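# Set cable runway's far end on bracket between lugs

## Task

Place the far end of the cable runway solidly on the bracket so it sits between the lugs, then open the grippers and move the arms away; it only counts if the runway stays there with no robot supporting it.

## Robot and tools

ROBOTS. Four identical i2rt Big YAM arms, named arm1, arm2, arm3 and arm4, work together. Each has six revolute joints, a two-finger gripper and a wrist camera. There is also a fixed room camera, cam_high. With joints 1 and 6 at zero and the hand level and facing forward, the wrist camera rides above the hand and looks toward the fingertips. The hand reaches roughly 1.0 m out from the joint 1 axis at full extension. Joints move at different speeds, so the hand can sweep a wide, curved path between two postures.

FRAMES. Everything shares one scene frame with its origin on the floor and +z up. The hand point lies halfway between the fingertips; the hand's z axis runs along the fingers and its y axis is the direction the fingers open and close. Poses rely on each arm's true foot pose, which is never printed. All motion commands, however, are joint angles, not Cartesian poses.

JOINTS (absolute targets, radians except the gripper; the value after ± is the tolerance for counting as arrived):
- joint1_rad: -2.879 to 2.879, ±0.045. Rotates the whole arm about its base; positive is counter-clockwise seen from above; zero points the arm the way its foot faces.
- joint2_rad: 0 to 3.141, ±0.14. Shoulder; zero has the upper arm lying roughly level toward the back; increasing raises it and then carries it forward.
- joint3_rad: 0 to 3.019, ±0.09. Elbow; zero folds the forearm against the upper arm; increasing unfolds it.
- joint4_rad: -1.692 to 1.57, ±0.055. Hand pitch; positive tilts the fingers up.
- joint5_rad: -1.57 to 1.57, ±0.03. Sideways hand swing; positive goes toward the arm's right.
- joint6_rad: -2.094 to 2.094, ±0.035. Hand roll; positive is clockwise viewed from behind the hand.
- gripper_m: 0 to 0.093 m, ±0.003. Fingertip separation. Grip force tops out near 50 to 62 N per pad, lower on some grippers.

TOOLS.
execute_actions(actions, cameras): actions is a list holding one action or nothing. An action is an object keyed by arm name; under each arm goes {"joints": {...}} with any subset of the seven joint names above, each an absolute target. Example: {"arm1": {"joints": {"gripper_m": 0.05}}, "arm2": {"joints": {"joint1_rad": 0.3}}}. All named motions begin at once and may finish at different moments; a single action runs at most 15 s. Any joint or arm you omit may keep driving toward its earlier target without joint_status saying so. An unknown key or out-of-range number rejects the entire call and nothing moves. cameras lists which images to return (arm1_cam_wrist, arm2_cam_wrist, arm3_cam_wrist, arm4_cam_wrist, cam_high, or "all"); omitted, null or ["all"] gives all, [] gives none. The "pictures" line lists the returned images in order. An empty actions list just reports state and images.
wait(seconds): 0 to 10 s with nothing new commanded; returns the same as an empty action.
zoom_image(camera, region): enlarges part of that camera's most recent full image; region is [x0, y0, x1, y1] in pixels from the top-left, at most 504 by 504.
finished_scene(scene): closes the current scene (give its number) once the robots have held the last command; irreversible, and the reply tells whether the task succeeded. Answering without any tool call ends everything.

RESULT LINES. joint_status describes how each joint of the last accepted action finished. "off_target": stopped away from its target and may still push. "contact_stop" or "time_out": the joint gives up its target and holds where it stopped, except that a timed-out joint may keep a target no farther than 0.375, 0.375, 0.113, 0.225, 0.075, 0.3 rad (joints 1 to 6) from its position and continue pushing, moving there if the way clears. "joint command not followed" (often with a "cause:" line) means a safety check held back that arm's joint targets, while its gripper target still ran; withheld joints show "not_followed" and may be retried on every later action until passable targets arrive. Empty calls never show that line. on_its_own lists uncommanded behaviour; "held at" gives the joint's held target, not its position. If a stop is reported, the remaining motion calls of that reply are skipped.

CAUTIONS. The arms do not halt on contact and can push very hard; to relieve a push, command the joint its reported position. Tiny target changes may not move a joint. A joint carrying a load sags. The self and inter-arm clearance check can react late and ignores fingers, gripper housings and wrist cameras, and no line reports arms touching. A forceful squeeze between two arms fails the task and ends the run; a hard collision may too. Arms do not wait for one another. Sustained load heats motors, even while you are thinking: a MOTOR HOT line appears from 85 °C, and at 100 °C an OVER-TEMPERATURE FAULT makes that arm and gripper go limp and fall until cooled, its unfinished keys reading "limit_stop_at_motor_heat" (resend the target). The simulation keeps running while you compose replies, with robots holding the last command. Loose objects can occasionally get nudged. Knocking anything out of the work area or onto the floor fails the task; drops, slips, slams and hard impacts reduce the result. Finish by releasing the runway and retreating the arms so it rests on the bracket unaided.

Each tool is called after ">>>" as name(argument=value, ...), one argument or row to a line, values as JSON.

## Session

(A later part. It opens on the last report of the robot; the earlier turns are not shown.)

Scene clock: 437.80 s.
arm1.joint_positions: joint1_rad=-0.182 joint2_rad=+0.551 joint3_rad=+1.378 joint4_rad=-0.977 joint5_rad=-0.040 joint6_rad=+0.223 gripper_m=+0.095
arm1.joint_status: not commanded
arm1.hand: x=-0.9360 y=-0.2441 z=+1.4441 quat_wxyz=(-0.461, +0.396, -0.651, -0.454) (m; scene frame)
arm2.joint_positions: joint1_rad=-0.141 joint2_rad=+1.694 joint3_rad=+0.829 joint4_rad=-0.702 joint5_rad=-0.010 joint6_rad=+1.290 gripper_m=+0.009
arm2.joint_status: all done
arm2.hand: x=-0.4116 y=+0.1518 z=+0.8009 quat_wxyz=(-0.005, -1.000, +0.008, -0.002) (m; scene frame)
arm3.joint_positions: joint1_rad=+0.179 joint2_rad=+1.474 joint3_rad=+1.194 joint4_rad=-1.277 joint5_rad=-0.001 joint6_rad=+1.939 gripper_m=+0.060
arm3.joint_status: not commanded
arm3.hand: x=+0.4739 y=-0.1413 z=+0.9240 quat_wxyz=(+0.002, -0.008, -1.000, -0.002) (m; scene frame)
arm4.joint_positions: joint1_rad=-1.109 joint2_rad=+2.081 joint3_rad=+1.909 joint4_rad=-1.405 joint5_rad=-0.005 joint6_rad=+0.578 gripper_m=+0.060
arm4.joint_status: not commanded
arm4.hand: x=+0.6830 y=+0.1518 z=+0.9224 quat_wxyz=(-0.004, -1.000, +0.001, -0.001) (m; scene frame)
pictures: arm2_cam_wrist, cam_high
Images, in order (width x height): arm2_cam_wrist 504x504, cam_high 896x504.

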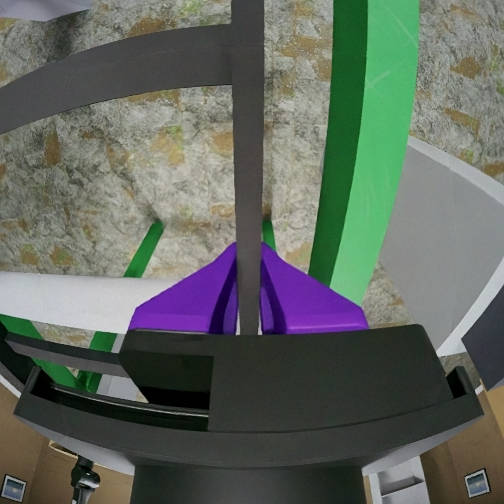

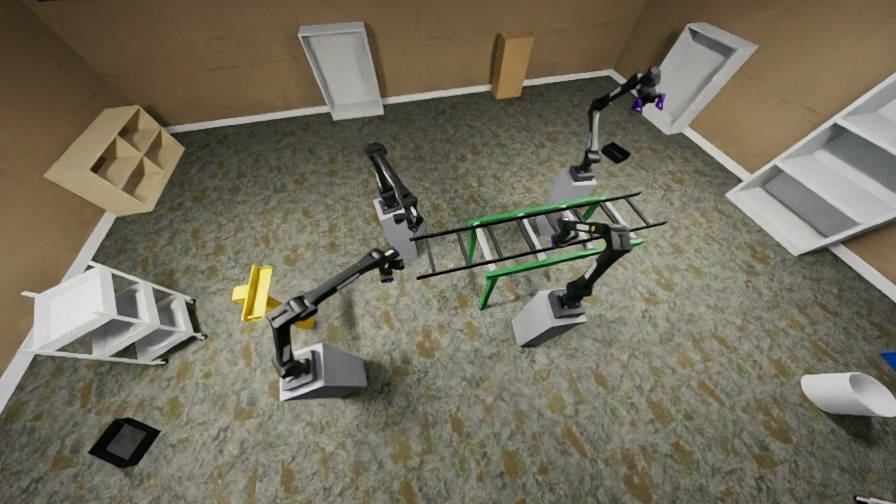

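>>> execute_actions(
  actions=[
    {"arm2": {"joints": {"joint1_rad": 0.152, "joint2_rad": 1.652, "joint3_rad": 0.797, "joint4_rad": -0.716, "joint6_rad": 1.575}}},
  ],
  cameras=[],
)

>>> execute_actions(
  actions=[
    {"arm2": {"joints": {"joint1_rad": 0.44, "joint2_rad": 1.69, "joint3_rad": 0.85, "joint4_rad": -0.73, "joint6_rad": 1.865}}},
  ],
  cameras=["arm3_cam_wrist", "arm4_cam_wrist", "cam_high"],
)

Scene clock: 445.27 s.
arm1.joint_positions: joint1_rad=-0.182 joint2_rad=+0.551 joint3_rad=+1.378 joint4_rad=-0.977 joint5_rad=-0.040 joint6_rad=+0.223 gripper_m=+0.095
arm1.joint_status: not commanded
arm1.hand: x=-0.9360 y=-0.2441 z=+1.4441 quat_wxyz=(-0.461, +0.396, -0.651, -0.454) (m; scene frame)
arm2.joint_positions: joint1_rad=+0.142 joint2_rad=+1.669 joint3_rad=+0.795 joint4_rad=-0.705 joint5_rad=-0.006 joint6_rad=+1.576 gripper_m=+0.009
arm2.joint_status: all done
arm2.hand: x=-0.3048 y=+0.1501 z=+0.8009 quat_wxyz=(+0.002, -1.000, +0.009, -0.001) (m; scene frame)
arm3.joint_positions: joint1_rad=+0.179 joint2_rad=+1.474 joint3_rad=+1.194 joint4_rad=-1.277 joint5_rad=-0.001 joint6_rad=+1.939 gripper_m=+0.060
arm3.joint_status: not commanded
arm3.hand: x=+0.4739 y=-0.1413 z=+0.9240 quat_wxyz=(+0.002, -0.008, -1.000, -0.002) (m; scene frame)
arm4.joint_positions: joint1_rad=-1.109 joint2_rad=+2.081 joint3_rad=+1.909 joint4_rad=-1.405 joint5_rad=-0.005 joint6_rad=+0.578 gripper_m=+0.060
arm4.joint_status: not commanded
arm4.hand: x=+0.6830 y=+0.1518 z=+0.9224 quat_wxyz=(-0.004, -1.000, +0.001, -0.001) (m; scene frame)
pictures: none
No camera images: the call's "cameras" was empty. Leave "cameras" out to get every camera's image.

Scene clock: 447.00 s.
arm1.joint_positions: joint1_rad=-0.182 joint2_rad=+0.551 joint3_rad=+1.378 joint4_rad=-0.977 joint5_rad=-0.040 joint6_rad=+0.223 gripper_m=+0.095
arm1.joint_status: not commanded
arm1.hand: x=-0.9360 y=-0.2441 z=+1.4441 quat_wxyz=(-0.461, +0.396, -0.651, -0.454) (m; scene frame)
arm2.joint_positions: joint1_rad=+0.435 joint2_rad=+1.701 joint3_rad=+0.845 joint4_rad=-0.725 joint5_rad=-0.008 joint6_rad=+1.867 gripper_m=+0.009
arm2.joint_status: all done
arm2.hand: x=-0.1930 y=+0.1490 z=+0.8011 quat_wxyz=(+0.004, -1.000, +0.009, +0.000) (m; scene frame)
arm3.joint_positions: joint1_rad=+0.179 joint2_rad=+1.474 joint3_rad=+1.194 joint4_rad=-1.277 joint5_rad=-0.001 joint6_rad=+1.939 gripper_m=+0.060
arm3.joint_status: not commanded
arm3.hand: x=+0.4739 y=-0.1413 z=+0.9240 quat_wxyz=(+0.002, -0.008, -1.000, -0.002) (m; scene frame)
arm4.joint_positions: joint1_rad=-1.109 joint2_rad=+2.081 joint3_rad=+1.909 joint4_rad=-1.405 joint5_rad=-0.005 joint6_rad=+0.578 gripper_m=+0.060
arm4.joint_status: not commanded
arm4.hand: x=+0.6830 y=+0.1518 z=+0.9224 quat_wxyz=(-0.004, -1.000, +0.001, -0.001) (m; scene frame)
pictures: arm3_cam_wrist, arm4_cam_wrist, cam_high
Images, in order (width x height): arm3_cam_wrist 504x504, arm4_cam_wrist 504x504, cam_high 896x504.

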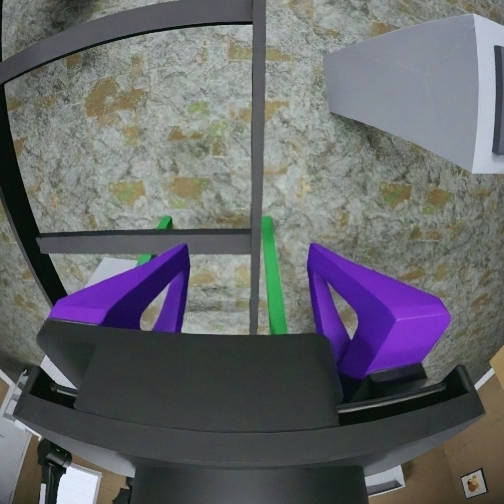

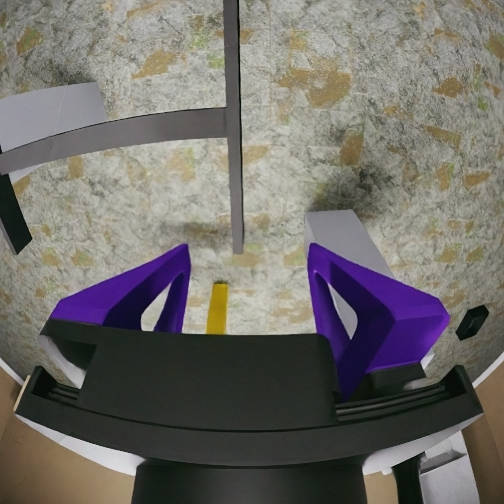

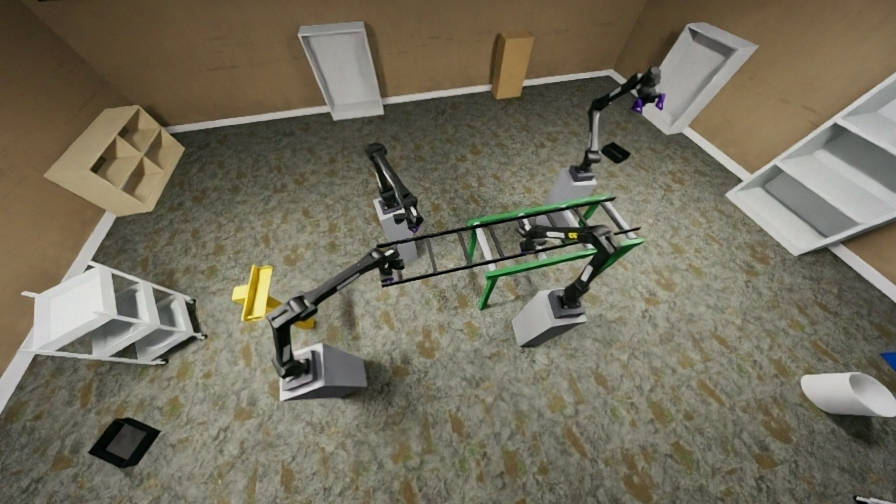

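>>> execute_actions(
  actions=[
    {"arm2": {"joints": {"joint1_rad": 0.654, "joint2_rad": 1.772, "joint3_rad": 0.967, "joint4_rad": -0.765, "joint6_rad": 2.083}}, "arm3": {"joints": {"joint1_rad": 0.205, "joint2_rad": 1.522, "joint3_rad": 1.064, "joint4_rad": -1.103, "joint6_rad": 1.968}}, "arm4": {"joints": {"joint1_rad": -1.083, "joint2_rad": 2.128, "joint3_rad": 1.89, "joint4_rad": -1.287, "joint6_rad": 0.619}}},
  ],
  cameras=["arm3_cam_wrist", "arm4_cam_wrist", "cam_high"],
)

Scene clock: 471.27 s.
arm1.joint_positions: joint1_rad=-0.182 joint2_rad=+0.551 joint3_rad=+1.378 joint4_rad=-0.977 joint5_rad=-0.040 joint6_rad=+0.223 gripper_m=+0.095
arm1.joint_status: not commanded
arm1.hand: x=-0.9360 y=-0.2441 z=+1.4441 quat_wxyz=(-0.461, +0.396, -0.651, -0.454) (m; scene frame)
arm2.joint_positions: joint1_rad=+0.658 joint2_rad=+1.777 joint3_rad=+0.962 joint4_rad=-0.766 joint5_rad=-0.007 joint6_rad=+2.090 gripper_m=+0.009
arm2.joint_status: all done
arm2.hand: x=-0.0948 y=+0.1473 z=+0.8016 quat_wxyz=(+0.004, -1.000, +0.009, +0.002) (m; scene frame)
arm3.joint_positions: joint1_rad=+0.197 joint2_rad=+1.518 joint3_rad=+1.070 joint4_rad=-1.114 joint5_rad=-0.001 joint6_rad=+1.954 gripper_m=+0.060
arm3.joint_status: all done
arm3.hand: x=+0.4693 y=-0.1512 z=+0.8627 quat_wxyz=(+0.002, -0.006, -1.000, +0.001) (m; scene frame)
arm4.joint_positions: joint1_rad=-1.088 joint2_rad=+2.139 joint3_rad=+1.886 joint4_rad=-1.306 joint5_rad=-0.005 joint6_rad=+0.606 gripper_m=+0.060
arm4.joint_status: all done
arm4.hand: x=+0.6785 y=+0.1317 z=+0.8773 quat_wxyz=(-0.009, -1.000, +0.005, +0.006) (m; scene frame)
pictures: arm3_cam_wrist, arm4_cam_wrist, cam_high
Images, in order (width x height): arm3_cam_wrist 504x504, arm4_cam_wrist 504x504, cam_high 896x504.

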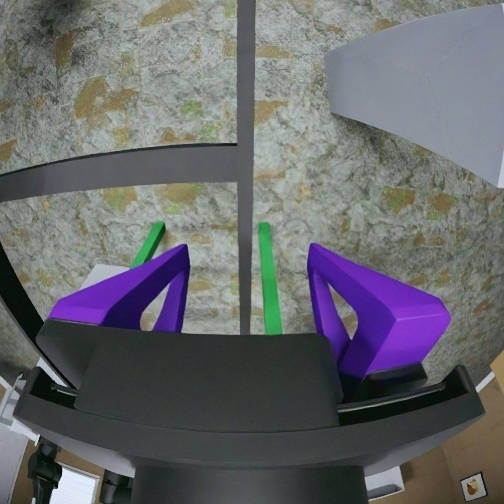

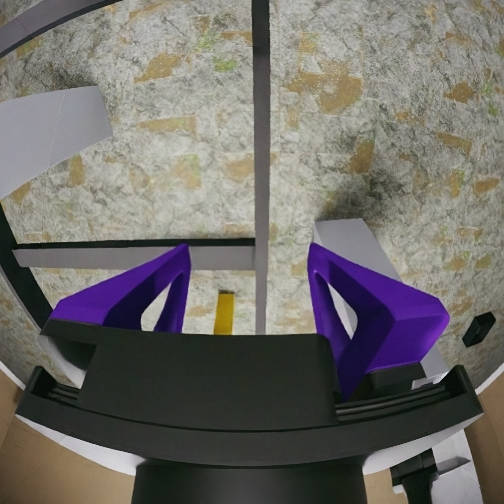

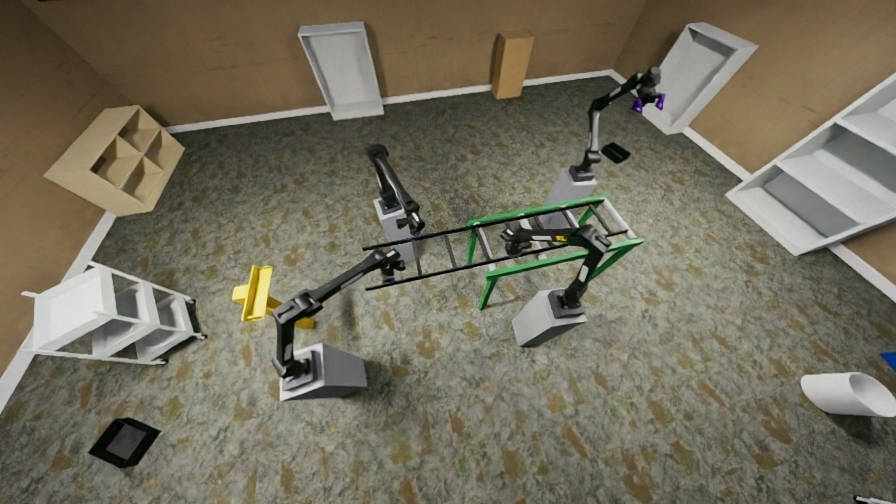

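>>> execute_actions(
  actions=[
    {"arm3": {"joints": {"joint1_rad": 0.269, "joint2_rad": 1.647, "joint3_rad": 1.019, "joint4_rad": -0.934, "joint6_rad": 2.032, "gripper_m": 0.08}}, "arm4": {"joints": {"joint2_rad": 2.201, "joint3_rad": 1.80, "joint4_rad": -1.14, "gripper_m": 0.08}}},
  ],
  cameras=["arm3_cam_wrist", "arm4_cam_wrist"],
)

Scene clock: 518.37 s.
arm1.joint_positions: joint1_rad=-0.182 joint2_rad=+0.551 joint3_rad=+1.378 joint4_rad=-0.977 joint5_rad=-0.040 joint6_rad=+0.223 gripper_m=+0.095
arm1.joint_status: not commanded
arm1.hand: x=-0.9360 y=-0.2441 z=+1.4441 quat_wxyz=(-0.461, +0.396, -0.651, -0.454) (m; scene frame)
arm2.joint_positions: joint1_rad=+0.658 joint2_rad=+1.777 joint3_rad=+0.962 joint4_rad=-0.766 joint5_rad=-0.007 joint6_rad=+2.090 gripper_m=+0.009
arm2.joint_status: not commanded
arm2.hand: x=-0.0948 y=+0.1473 z=+0.8016 quat_wxyz=(+0.004, -1.000, +0.009, +0.002) (m; scene frame)
arm3.joint_positions: joint1_rad=+0.271 joint2_rad=+1.651 joint3_rad=+1.026 joint4_rad=-0.945 joint5_rad=-0.001 joint6_rad=+2.018 gripper_m=+0.080
arm3.joint_status: all done
arm3.hand: x=+0.4355 y=-0.1518 z=+0.7946 quat_wxyz=(+0.000, -0.002, -1.000, +0.005) (m; scene frame)
arm4.joint_positions: joint1_rad=-1.088 joint2_rad=+2.225 joint3_rad=+1.791 joint4_rad=-1.157 joint5_rad=-0.005 joint6_rad=+0.607 gripper_m=+0.080
arm4.joint_status: all done
arm4.hand: x=+0.6845 y=+0.1355 z=+0.7887 quat_wxyz=(+0.000, -1.000, +0.005, -0.007) (m; scene frame)
pictures: arm3_cam_wrist, arm4_cam_wrist
Images, in order (width x height): arm3_cam_wrist 504x504, arm4_cam_wrist 504x504.

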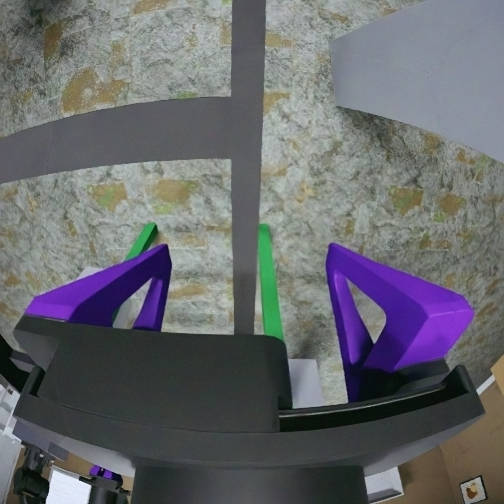

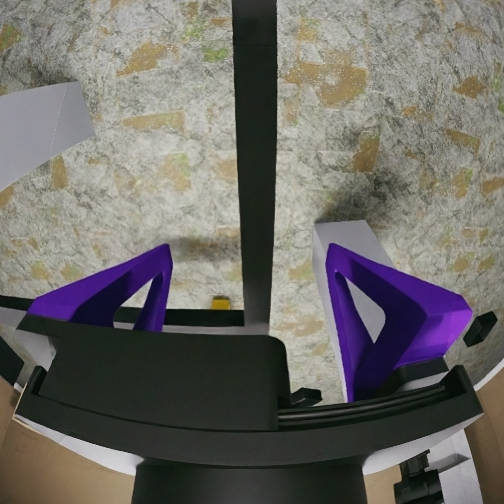

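>>> zoom_image(
  camera="arm3_cam_wrist",
  region=[170, 40, 340, 340],
)

>>> zoom_image(
  camera="arm4_cam_wrist",
  region=[170, 40, 340, 340],
)

Region (170, 40, 340, 340) of arm3_cam_wrist's 504x504 image, scaled by 1.680, with more detail than that image has; it fills the left 286 columns of this view, and the rest is white.

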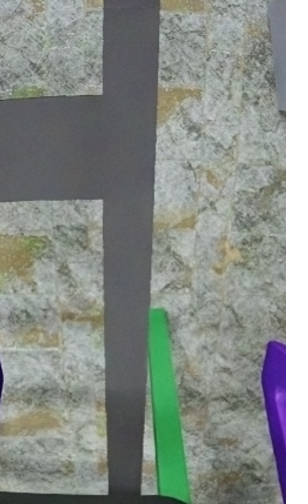

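Region (170, 40, 340, 340) of arm4_cam_wrist's 504x504 image, scaled by 1.680, with more detail than that image has; it fills the left 286 columns of this view, and the rest is white.

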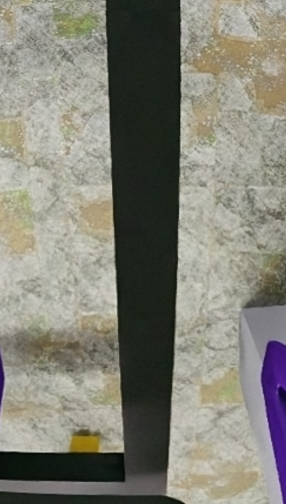

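>>> execute_actions(
  actions=[
    {"arm3": {"joints": {"joint2_rad": 1.668, "joint4_rad": -0.922, "gripper_m": 0.0}}, "arm4": {"joints": {"gripper_m": 0.0}}},
  ],
  cameras=["arm3_cam_wrist", "arm4_cam_wrist"],
)

Scene clock: 542.10 s.
arm1.joint_positions: joint1_rad=-0.182 joint2_rad=+0.551 joint3_rad=+1.378 joint4_rad=-0.977 joint5_rad=-0.040 joint6_rad=+0.223 gripper_m=+0.095
arm1.joint_status: not commanded
arm1.hand: x=-0.9360 y=-0.2441 z=+1.4441 quat_wxyz=(-0.461, +0.396, -0.651, -0.454) (m; scene frame)
arm2.joint_positions: joint1_rad=+0.659 joint2_rad=+1.777 joint3_rad=+0.962 joint4_rad=-0.766 joint5_rad=-0.006 joint6_rad=+2.090 gripper_m=+0.009
arm2.joint_status: not commanded
arm2.hand: x=-0.0947 y=+0.1474 z=+0.8016 quat_wxyz=(+0.004, -1.000, +0.008, +0.002) (m; scene frame)
arm3.joint_positions: joint1_rad=+0.271 joint2_rad=+1.651 joint3_rad=+1.025 joint4_rad=-0.934 joint5_rad=-0.004 joint6_rad=+2.031 gripper_m=+0.009
arm3.joint_status: gripper_m off_target (ended at +0.009, target +0.000); the others done
arm3.hand: x=+0.4340 y=-0.1500 z=+0.7944 quat_wxyz=(+0.004, -0.008, -1.000, +0.001) (m; scene frame)
arm4.joint_positions: joint1_rad=-1.089 joint2_rad=+2.224 joint3_rad=+1.789 joint4_rad=-1.158 joint5_rad=-0.001 joint6_rad=+0.600 gripper_m=+0.009
arm4.joint_status: gripper_m off_target (ended at +0.009, target +0.000)
arm4.hand: x=+0.6841 y=+0.1376 z=+0.7886 quat_wxyz=(+0.002, -1.000, +0.002, -0.007) (m; scene frame)
pictures: arm3_cam_wrist, arm4_cam_wrist
Images, in order (width x height): arm3_cam_wrist 504x504, arm4_cam_wrist 504x504.

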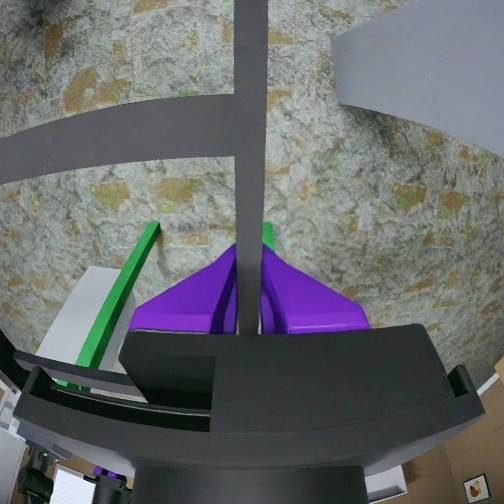

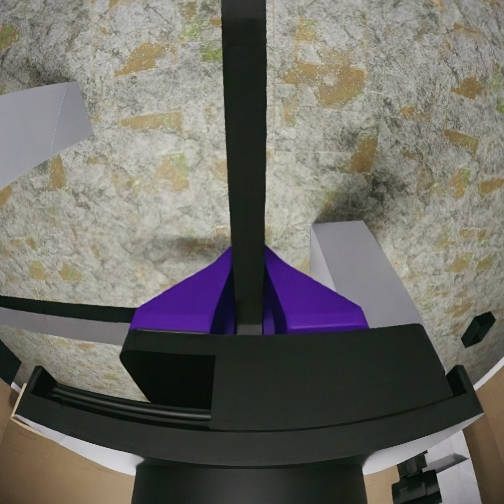

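>>> execute_actions(
  actions=[
    {"arm2": {"joints": {"gripper_m": 0.055}}, "arm3": {"joints": {"joint2_rad": 1.632, "joint4_rad": -0.942}}, "arm4": {"joints": {"joint2_rad": 2.188}}},
  ],
  cameras=[],
)

>>> execute_actions(
  actions=[
    {"arm2": {"joints": {"joint2_rad": 1.60, "joint4_rad": -0.885}}, "arm3": {"joints": {"joint1_rad": 0.152, "joint2_rad": 1.588, "joint3_rad": 0.975, "joint4_rad": -0.946, "joint5_rad": 0.0, "joint6_rad": 1.912}}, "arm4": {"joints": {"joint1_rad": -1.037, "joint2_rad": 2.08, "joint3_rad": 1.60, "joint4_rad": -1.065, "joint5_rad": -0.005, "joint6_rad": 0.661}}},
  ],
  cameras=["arm2_cam_wrist", "arm4_cam_wrist", "cam_high"],
)

Scene clock: 590.40 s.
arm1.joint_positions: joint1_rad=-0.182 joint2_rad=+0.551 joint3_rad=+1.378 joint4_rad=-0.977 joint5_rad=-0.040 joint6_rad=+0.223 gripper_m=+0.095
arm1.joint_status: not commanded
arm1.hand: x=-0.9360 y=-0.2441 z=+1.4441 quat_wxyz=(-0.461, +0.396, -0.651, -0.454) (m; scene frame)
arm2.joint_positions: joint1_rad=+0.658 joint2_rad=+1.777 joint3_rad=+0.962 joint4_rad=-0.766 joint5_rad=-0.003 joint6_rad=+2.090 gripper_m=+0.055
arm2.joint_status: all done
arm2.hand: x=-0.0954 y=+0.1470 z=+0.8016 quat_wxyz=(+0.003, -1.000, +0.008, +0.004) (m; scene frame)
arm3.joint_positions: joint1_rad=+0.271 joint2_rad=+1.650 joint3_rad=+1.025 joint4_rad=-0.935 joint5_rad=-0.004 joint6_rad=+2.031 gripper_m=+0.009
arm3.joint_status: all done
arm3.hand: x=+0.4340 y=-0.1500 z=+0.7947 quat_wxyz=(+0.004, -0.008, -1.000, +0.001) (m; scene frame)
arm4.joint_positions: joint1_rad=-1.089 joint2_rad=+2.224 joint3_rad=+1.789 joint4_rad=-1.158 joint5_rad=-0.001 joint6_rad=+0.600 gripper_m=+0.009
arm4.joint_status: all done
arm4.hand: x=+0.6841 y=+0.1376 z=+0.7886 quat_wxyz=(+0.002, -1.000, +0.002, -0.007) (m; scene frame)
pictures: none
No camera images: the call's "cameras" was empty. Leave "cameras" out to get every camera's image.

Scene clock: 591.43 s.
arm1.joint_positions: joint1_rad=-0.182 joint2_rad=+0.551 joint3_rad=+1.378 joint4_rad=-0.977 joint5_rad=-0.040 joint6_rad=+0.223 gripper_m=+0.095
arm1.joint_status: not commanded
arm1.hand: x=-0.9360 y=-0.2441 z=+1.4441 quat_wxyz=(-0.461, +0.396, -0.651, -0.454) (m; scene frame)
arm2.joint_positions: joint1_rad=+0.658 joint2_rad=+1.582 joint3_rad=+0.962 joint4_rad=-0.873 joint5_rad=-0.002 joint6_rad=+2.090 gripper_m=+0.055
arm2.joint_status: all done
arm2.hand: x=-0.0957 y=+0.1484 z=+0.8793 quat_wxyz=(-0.035, -0.999, +0.008, -0.018) (m; scene frame)
arm3.joint_positions: joint1_rad=+0.139 joint2_rad=+1.606 joint3_rad=+0.969 joint4_rad=-0.942 joint5_rad=+0.001 joint6_rad=+1.907 gripper_m=+0.009
arm3.joint_status: all done
arm3.hand: x=+0.4953 y=-0.1514 z=+0.7949 quat_wxyz=(-0.003, -0.012, -1.000, +0.008) (m; scene frame)
arm4.joint_positions: joint1_rad=-1.030 joint2_rad=+2.110 joint3_rad=+1.581 joint4_rad=-1.070 joint5_rad=-0.003 joint6_rad=+0.652 gripper_m=+0.009
arm4.joint_status: all done
arm4.hand: x=+0.7459 y=+0.1362 z=+0.7875 quat_wxyz=(+0.004, -1.000, -0.001, -0.009) (m; scene frame)
pictures: arm2_cam_wrist, arm4_cam_wrist, cam_high
Images, in order (width x height): arm2_cam_wrist 504x504, arm4_cam_wrist 504x504, cam_high 896x504.

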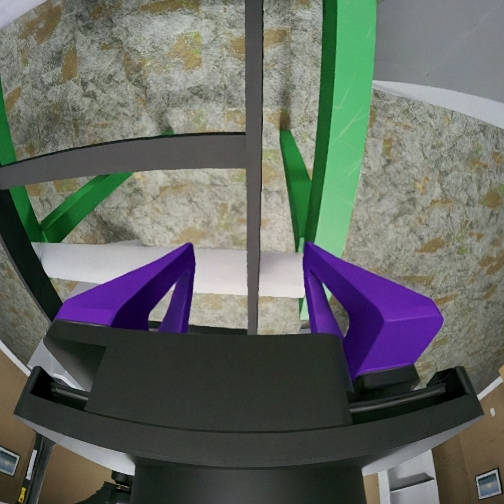

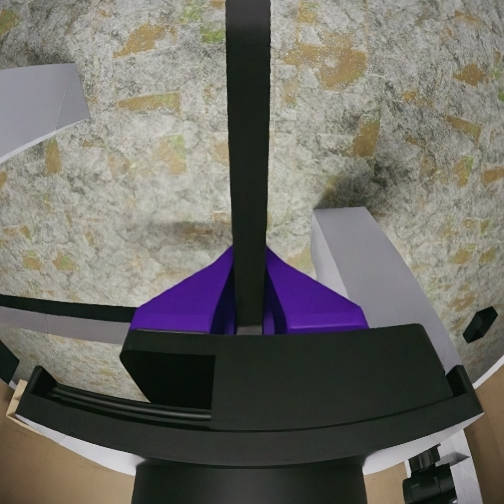

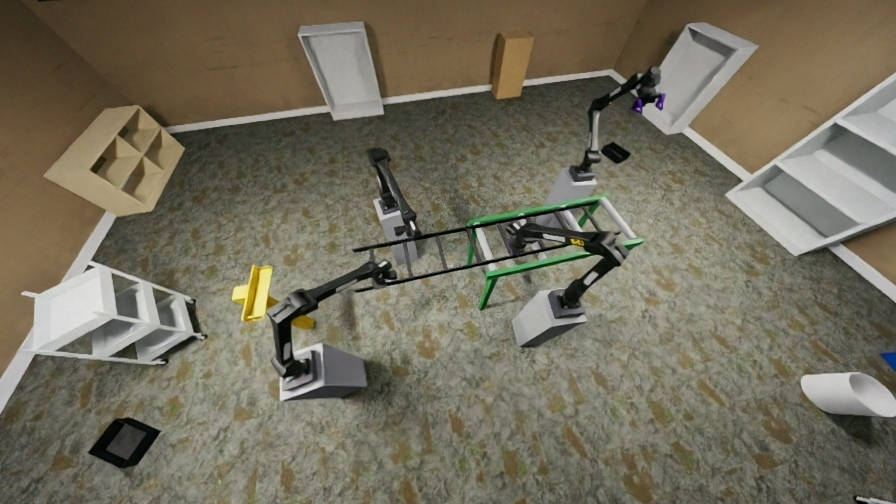

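>>> execute_actions(
  actions=[
    {"arm2": {"joints": {"joint1_rad": 0.2, "joint2_rad": 0.9, "joint3_rad": 1.0, "joint4_rad": -1.2, "joint6_rad": 1.2}}, "arm3": {"joints": {"joint1_rad": -0.112, "joint2_rad": 1.522, "joint3_rad": 0.92, "joint4_rad": -0.957, "joint6_rad": 1.645}}, "arm4": {"joints": {"joint1_rad": -0.91, "joint2_rad": 1.893, "joint3_rad": 1.302, "joint4_rad": -0.96, "joint6_rad": 0.79}}},
  ],
  cameras=["cam_high"],
)

Scene clock: 603.57 s.
arm1.joint_positions: joint1_rad=-0.182 joint2_rad=+0.551 joint3_rad=+1.378 joint4_rad=-0.977 joint5_rad=-0.040 joint6_rad=+0.223 gripper_m=+0.095
arm1.joint_status: not commanded
arm1.hand: x=-0.9360 y=-0.2441 z=+1.4441 quat_wxyz=(-0.461, +0.396, -0.651, -0.454) (m; scene frame)
arm2.joint_positions: joint1_rad=+0.200 joint2_rad=+0.891 joint3_rad=+0.969 joint4_rad=-1.187 joint5_rad=+0.001 joint6_rad=+1.215 gripper_m=+0.055
arm2.joint_status: all done
arm2.hand: x=-0.2849 y=+0.1944 z=+1.1157 quat_wxyz=(-0.227, -0.954, -0.194, +0.038) (m; scene frame)
arm3.joint_positions: joint1_rad=-0.138 joint2_rad=+1.559 joint3_rad=+0.910 joint4_rad=-0.936 joint5_rad=+0.011 joint6_rad=+1.630 gripper_m=+0.009
arm3.joint_status: all done
arm3.hand: x=+0.6083 y=-0.1536 z=+0.7953 quat_wxyz=(-0.006, -0.012, -1.000, +0.011) (m; scene frame)
arm4.joint_positions: joint1_rad=-0.895 joint2_rad=+1.932 joint3_rad=+1.273 joint4_rad=-0.943 joint5_rad=-0.012 joint6_rad=+0.791 gripper_m=+0.009
arm4.joint_status: all done
arm4.hand: x=+0.8594 y=+0.1343 z=+0.7859 quat_wxyz=(+0.003, -1.000, +0.001, -0.012) (m; scene frame)
pictures: cam_high
Images, in order (width x height): cam_high 896x504.

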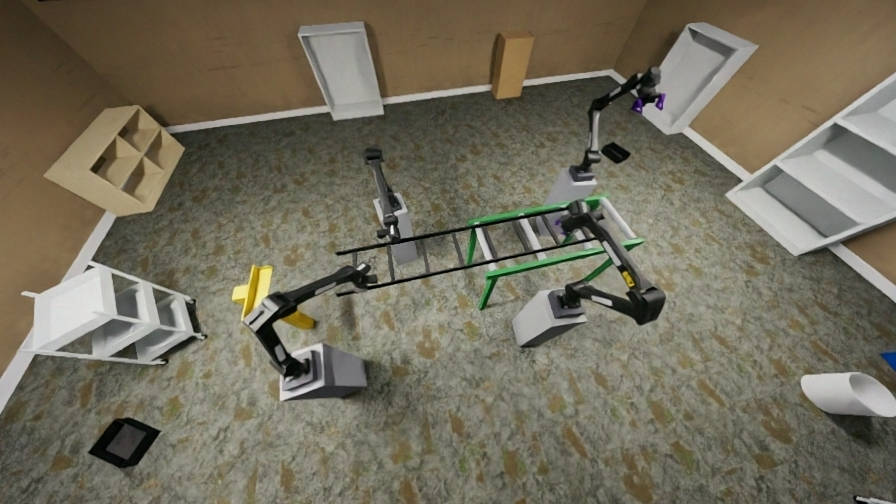

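>>> execute_actions(
  actions=[
    {"arm3": {"joints": {"joint1_rad": -0.415, "joint2_rad": 1.518, "joint3_rad": 0.97, "joint4_rad": -0.93, "joint6_rad": 1.34}}, "arm4": {"joints": {"joint1_rad": -0.722, "joint2_rad": 1.70, "joint3_rad": 1.072, "joint4_rad": -0.843, "joint6_rad": 0.979}}},
  ],
  cameras=["cam_high"],
)

Scene clock: 631.43 s.
arm1.joint_positions: joint1_rad=-0.182 joint2_rad=+0.551 joint3_rad=+1.378 joint4_rad=-0.977 joint5_rad=-0.040 joint6_rad=+0.223 gripper_m=+0.095
arm1.joint_status: not commanded
arm1.hand: x=-0.9360 y=-0.2441 z=+1.4441 quat_wxyz=(-0.461, +0.396, -0.651, -0.454) (m; scene frame)
arm2.joint_positions: joint1_rad=+0.200 joint2_rad=+0.891 joint3_rad=+0.969 joint4_rad=-1.187 joint5_rad=+0.001 joint6_rad=+1.215 gripper_m=+0.055
arm2.joint_status: not commanded
arm2.hand: x=-0.2849 y=+0.1944 z=+1.1157 quat_wxyz=(-0.227, -0.954, -0.194, +0.039) (m; scene frame)
arm3.joint_positions: joint1_rad=-0.424 joint2_rad=+1.558 joint3_rad=+0.910 joint4_rad=-0.901 joint5_rad=+0.004 joint6_rad=+1.344 gripper_m=+0.009
arm3.joint_status: all done
arm3.hand: x=+0.7191 y=-0.1574 z=+0.7957 quat_wxyz=(-0.005, -0.012, -1.000, -0.006) (m; scene frame)
arm4.joint_positions: joint1_rad=-0.711 joint2_rad=+1.781 joint3_rad=+1.034 joint4_rad=-0.824 joint5_rad=-0.009 joint6_rad=+0.979 gripper_m=+0.009
arm4.joint_status: all done
arm4.hand: x=+0.9691 y=+0.1291 z=+0.7856 quat_wxyz=(-0.006, -1.000, +0.003, -0.001) (m; scene frame)
pictures: cam_high
Images, in order (width x height): cam_high 896x504.

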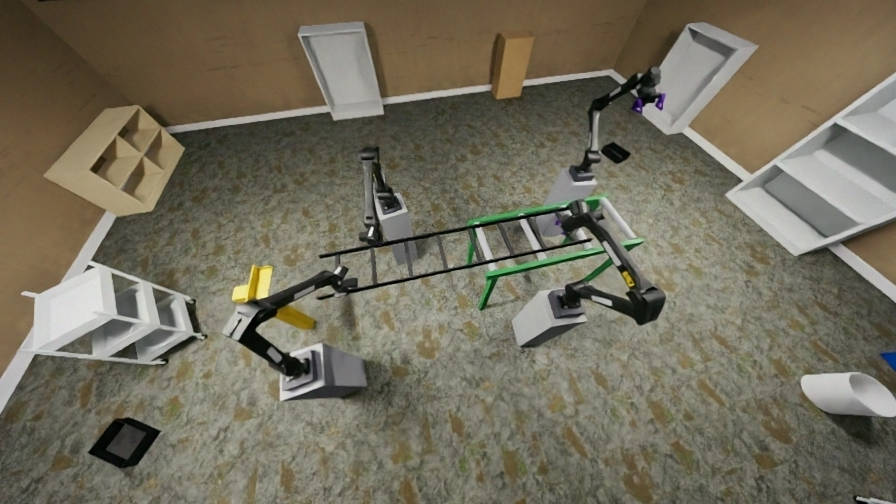

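>>> execute_actions(
  actions=[
    {"arm3": {"joints": {"joint1_rad": -0.662, "joint2_rad": 1.598, "joint3_rad": 1.13, "joint4_rad": -0.96, "joint6_rad": 1.094}}, "arm4": {"joints": {"joint1_rad": -0.488, "joint2_rad": 1.565, "joint3_rad": 0.928, "joint4_rad": -0.81, "joint6_rad": 1.212}}},
  ],
  cameras=["cam_high"],
)

Scene clock: 641.60 s.
arm1.joint_positions: joint1_rad=-0.182 joint2_rad=+0.551 joint3_rad=+1.378 joint4_rad=-0.977 joint5_rad=-0.040 joint6_rad=+0.223 gripper_m=+0.095
arm1.joint_status: not commanded
arm1.hand: x=-0.9360 y=-0.2441 z=+1.4441 quat_wxyz=(-0.461, +0.396, -0.651, -0.454) (m; scene frame)
arm2.joint_positions: joint1_rad=+0.200 joint2_rad=+0.891 joint3_rad=+0.969 joint4_rad=-1.187 joint5_rad=+0.001 joint6_rad=+1.215 gripper_m=+0.055
arm2.joint_status: not commanded
arm2.hand: x=-0.2849 y=+0.1944 z=+1.1157 quat_wxyz=(-0.227, -0.954, -0.194, +0.039) (m; scene frame)
arm3.joint_positions: joint1_rad=-0.666 joint2_rad=+1.649 joint3_rad=+1.050 joint4_rad=-0.948 joint5_rad=+0.002 joint6_rad=+1.100 gripper_m=+0.009
arm3.joint_status: all done
arm3.hand: x=+0.8285 y=-0.1520 z=+0.8034 quat_wxyz=(-0.007, -0.010, -1.000, -0.005) (m; scene frame)
arm4.joint_positions: joint1_rad=-0.489 joint2_rad=+1.654 joint3_rad=+0.881 joint4_rad=-0.800 joint5_rad=-0.002 joint6_rad=+1.201 gripper_m=+0.009
arm4.joint_status: all done
arm4.hand: x=+1.0752 y=+0.1335 z=+0.7932 quat_wxyz=(-0.003, -1.000, +0.003, +0.002) (m; scene frame)
pictures: cam_high
Images, in order (width x height): cam_high 896x504.

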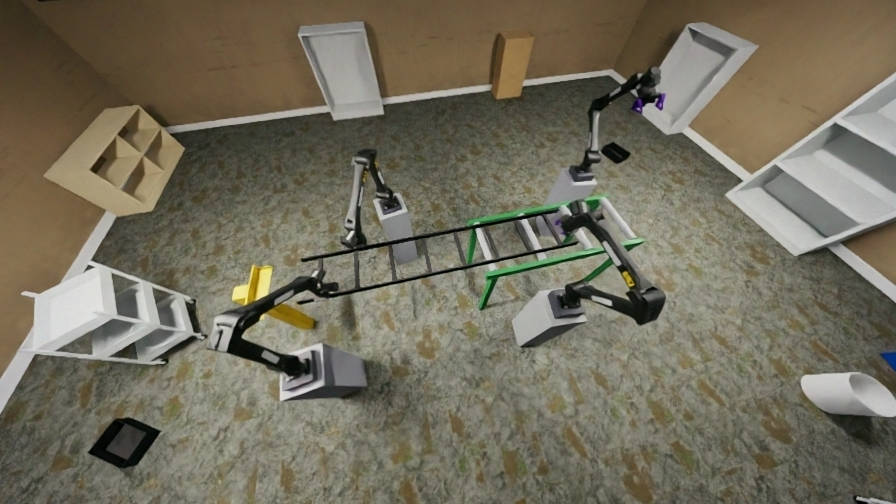

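>>> execute_actions(
  actions=[
    {"arm3": {"joints": {"joint1_rad": -0.854, "joint2_rad": 1.708, "joint3_rad": 1.332, "joint4_rad": -1.05, "joint6_rad": 0.9}}, "arm4": {"joints": {"joint1_rad": -0.222, "joint2_rad": 1.479, "joint3_rad": 0.873, "joint4_rad": -0.843, "joint6_rad": 1.484}}},
  ],
  cameras=["arm3_cam_wrist", "arm4_cam_wrist", "cam_high"],
)

Scene clock: 656.30 s.
arm1.joint_positions: joint1_rad=-0.182 joint2_rad=+0.551 joint3_rad=+1.378 joint4_rad=-0.977 joint5_rad=-0.040 joint6_rad=+0.223 gripper_m=+0.095
arm1.joint_status: not commanded
arm1.hand: x=-0.9360 y=-0.2441 z=+1.4441 quat_wxyz=(-0.461, +0.396, -0.651, -0.454) (m; scene frame)
arm2.joint_positions: joint1_rad=+0.200 joint2_rad=+0.891 joint3_rad=+0.969 joint4_rad=-1.187 joint5_rad=+0.001 joint6_rad=+1.215 gripper_m=+0.055
arm2.joint_status: not commanded
arm2.hand: x=-0.2849 y=+0.1944 z=+1.1157 quat_wxyz=(-0.227, -0.954, -0.194, +0.039) (m; scene frame)
arm3.joint_positions: joint1_rad=-0.859 joint2_rad=+1.773 joint3_rad=+1.259 joint4_rad=-1.040 joint5_rad=-0.001 joint6_rad=+0.906 gripper_m=+0.009
arm3.joint_status: all done
arm3.hand: x=+0.9372 y=-0.1518 z=+0.8162 quat_wxyz=(-0.006, -0.010, -1.000, -0.002) (m; scene frame)
arm4.joint_positions: joint1_rad=-0.219 joint2_rad=+1.567 joint3_rad=+0.820 joint4_rad=-0.827 joint5_rad=-0.007 joint6_rad=+1.470 gripper_m=+0.009
arm4.joint_status: all done
arm4.hand: x=+1.1821 y=+0.1344 z=+0.8067 quat_wxyz=(-0.002, -1.000, +0.002, -0.001) (m; scene frame)
pictures: arm3_cam_wrist, arm4_cam_wrist, cam_high
Images, in order (width x height): arm3_cam_wrist 504x504, arm4_cam_wrist 504x504, cam_high 896x504.

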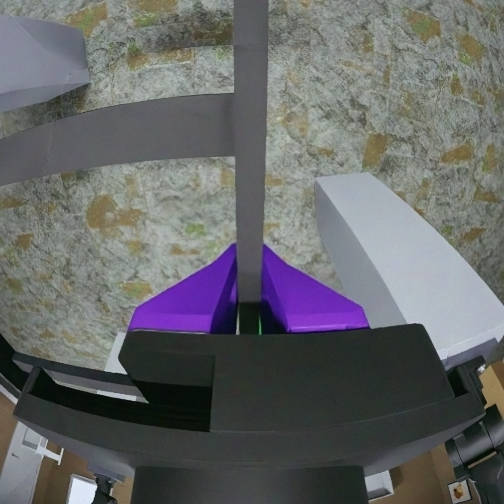

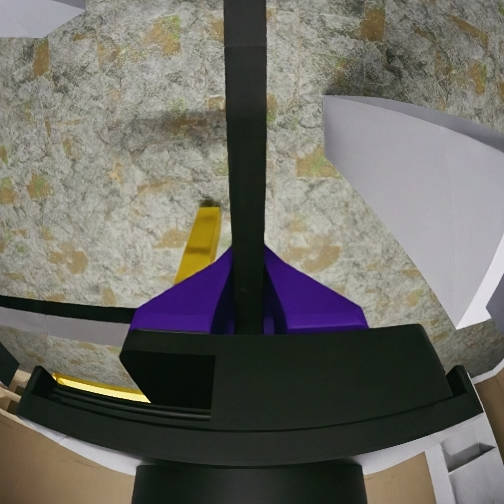

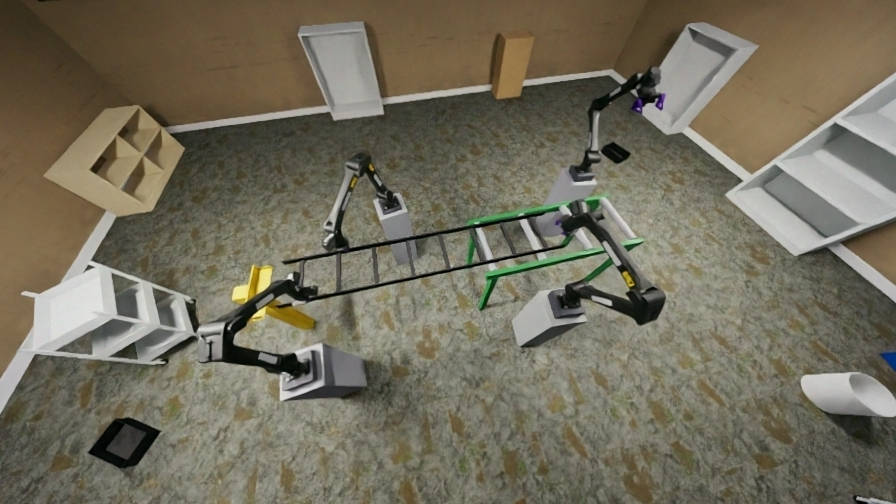

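>>> zoom_image(
  camera="cam_high",
  region=[220, 240, 340, 340],
)

Region (220, 240, 340, 340) of cam_high's 896x504 image, scaled by 4.200, with more detail than that image has.

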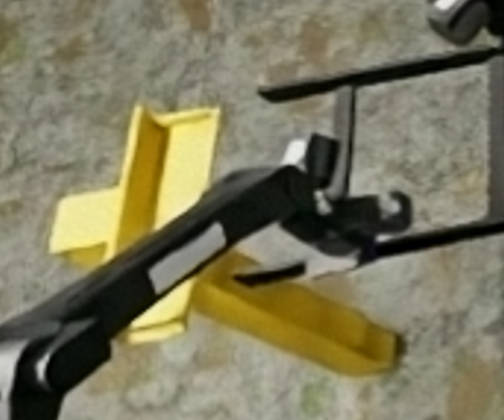

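>>> execute_actions(
  actions=[],
)

Scene clock: 680.97 s.
arm1.joint_positions: joint1_rad=-0.182 joint2_rad=+0.551 joint3_rad=+1.378 joint4_rad=-0.977 joint5_rad=-0.040 joint6_rad=+0.223 gripper_m=+0.095
arm1.joint_status: not commanded
arm1.hand: x=-0.9360 y=-0.2441 z=+1.4441 quat_wxyz=(-0.461, +0.396, -0.651, -0.454) (m; scene frame)
arm2.joint_positions: joint1_rad=+0.200 joint2_rad=+0.891 joint3_rad=+0.969 joint4_rad=-1.187 joint5_rad=+0.001 joint6_rad=+1.215 gripper_m=+0.055
arm2.joint_status: not commanded
arm2.hand: x=-0.2849 y=+0.1944 z=+1.1157 quat_wxyz=(-0.227, -0.954, -0.194, +0.039) (m; scene frame)
arm3.joint_positions: joint1_rad=-0.859 joint2_rad=+1.773 joint3_rad=+1.259 joint4_rad=-1.040 joint5_rad=-0.001 joint6_rad=+0.906 gripper_m=+0.009
arm3.joint_status: all done
arm3.hand: x=+0.9372 y=-0.1518 z=+0.8162 quat_wxyz=(-0.006, -0.010, -1.000, -0.002) (m; scene frame)
arm4.joint_positions: joint1_rad=-0.219 joint2_rad=+1.567 joint3_rad=+0.820 joint4_rad=-0.827 joint5_rad=-0.007 joint6_rad=+1.470 gripper_m=+0.009
arm4.joint_status: all done
arm4.hand: x=+1.1821 y=+0.1344 z=+0.8067 quat_wxyz=(-0.002, -1.000, +0.002, -0.001) (m; scene frame)
pictures: arm1_cam_wrist, arm2_cam_wrist, arm3_cam_wrist, arm4_cam_wrist, cam_high
Images, in order (width x height): arm1_cam_wrist 504x504, arm2_cam_wrist 504x504, arm3_cam_wrist 504x504, arm4_cam_wrist 504x504, cam_high 896x504.

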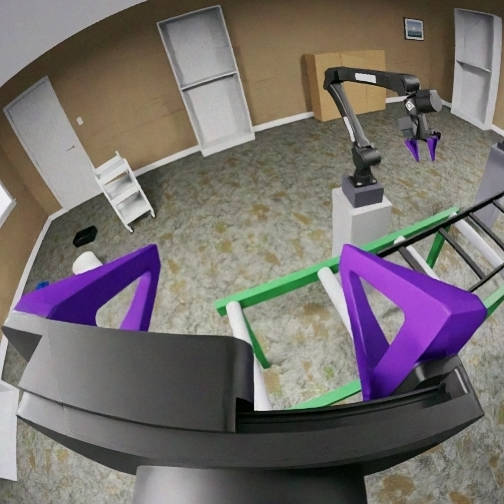

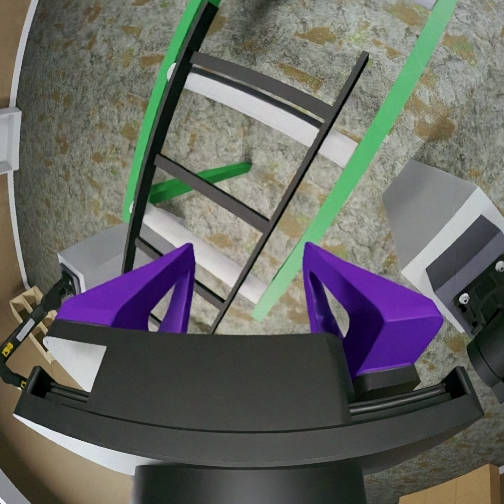

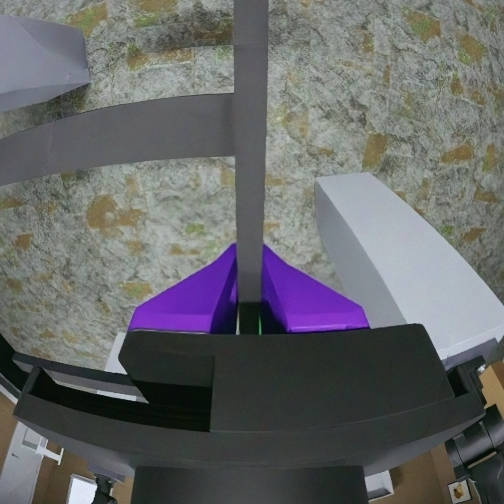

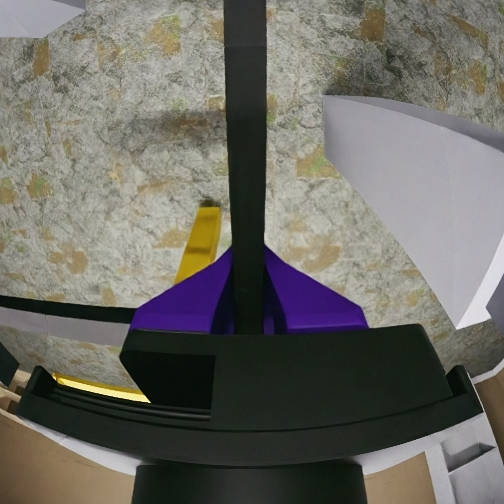

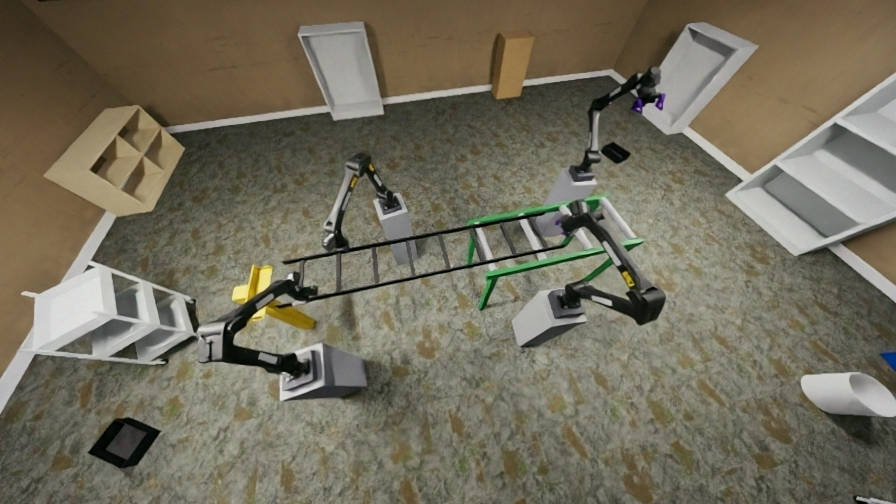

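>>> execute_actions(
  actions=[
    {"arm3":{"joints":{"joint1_rad":-0.973,"joint2_rad":1.822,"joint3_rad":1.533,"joint4_rad":-1.134,"joint5_rad":0,"joint6_rad":0.778,"gripper_m":0.0}},"arm4":{"joints":{"joint1_rad":0.0,"joint2_rad":1.47,"joint3_rad":0.895,"joint4_rad":-0.858,"joint5_rad":-0.005,"joint6_rad":1.711,"gripper_m":0.0}}},
  ],
  cameras=["cam_high","arm4_cam_wrist","arm3_cam_wrist"],
)

>>> zoom_image(
  camera="cam_high",
  region=[200, 230, 360, 350],
)

Scene clock: 697.93 s.
arm1.joint_positions: joint1_rad=-0.182 joint2_rad=+0.551 joint3_rad=+1.378 joint4_rad=-0.977 joint5_rad=-0.040 joint6_rad=+0.223 gripper_m=+0.095
arm1.joint_status: not commanded
arm1.hand: x=-0.9360 y=-0.2441 z=+1.4441 quat_wxyz=(-0.461, +0.396, -0.651, -0.454) (m; scene frame)
arm2.joint_positions: joint1_rad=+0.200 joint2_rad=+0.891 joint3_rad=+0.969 joint4_rad=-1.187 joint5_rad=+0.001 joint6_rad=+1.215 gripper_m=+0.055
arm2.joint_status: not commanded
arm2.hand: x=-0.2849 y=+0.1944 z=+1.1157 quat_wxyz=(-0.227, -0.954, -0.194, +0.039) (m; scene frame)
arm3.joint_positions: joint1_rad=-0.975 joint2_rad=+1.901 joint3_rad=+1.456 joint4_rad=-1.112 joint5_rad=-0.007 joint6_rad=+0.789 gripper_m=+0.009
arm3.joint_status: gripper_m off_target (ended at +0.009, target +0.000); the others done
arm3.hand: x=+1.0196 y=-0.1512 z=+0.8188 quat_wxyz=(-0.003, -0.009, -1.000, -0.003) (m; scene frame)
arm4.joint_positions: joint1_rad=+0.003 joint2_rad=+1.561 joint3_rad=+0.820 joint4_rad=-0.837 joint5_rad=-0.005 joint6_rad=+1.692 gripper_m=+0.009
arm4.joint_status: gripper_m off_target (ended at +0.009, target +0.000); the others done
arm4.hand: x=+1.2632 y=+0.1363 z=+0.8086 quat_wxyz=(+0.000, -1.000, +0.002, +0.001) (m; scene frame)
pictures: arm3_cam_wrist, arm4_cam_wrist, cam_high
Images, in order (width x height): arm3_cam_wrist 504x504, arm4_cam_wrist 504x504, cam_high 896x504.

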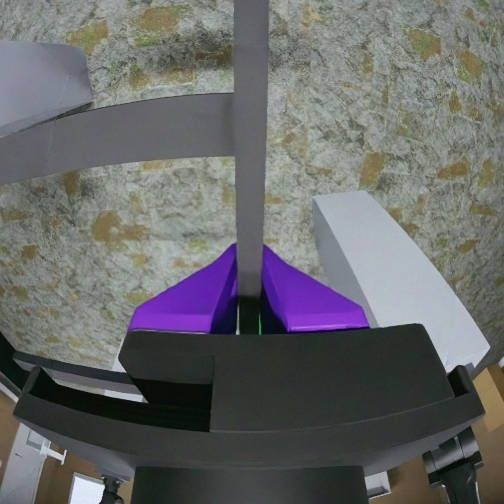

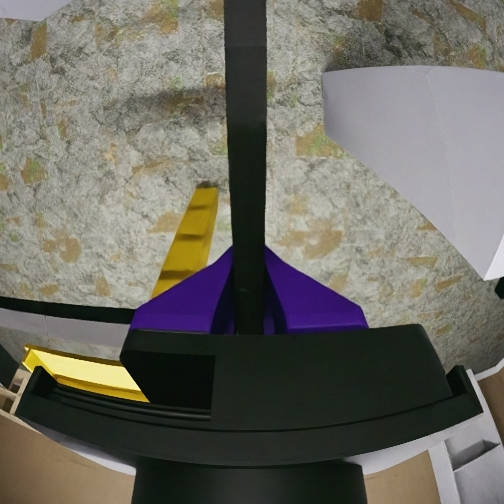

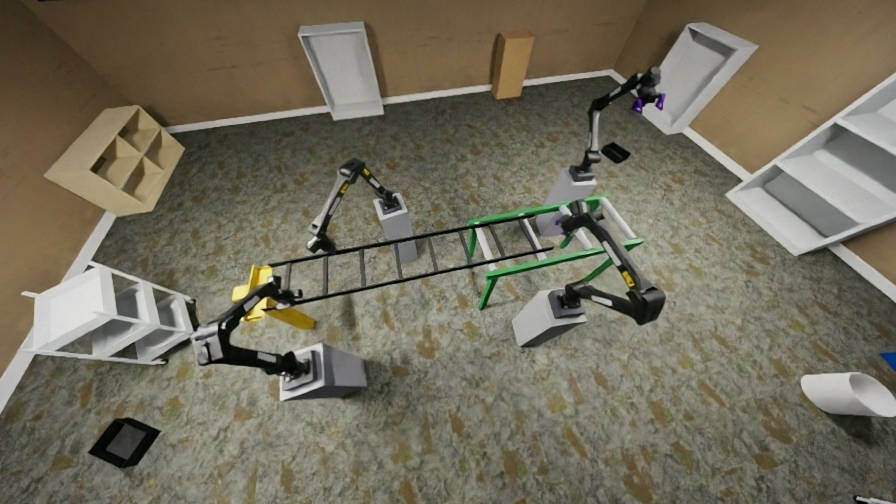

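Region (200, 230, 360, 350) of cam_high's 896x504 image, scaled by 3.150, with more detail than that image has; it fills the top 378 rows of this view, and the rest is white.

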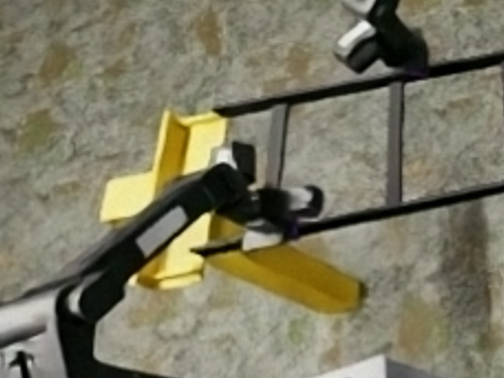

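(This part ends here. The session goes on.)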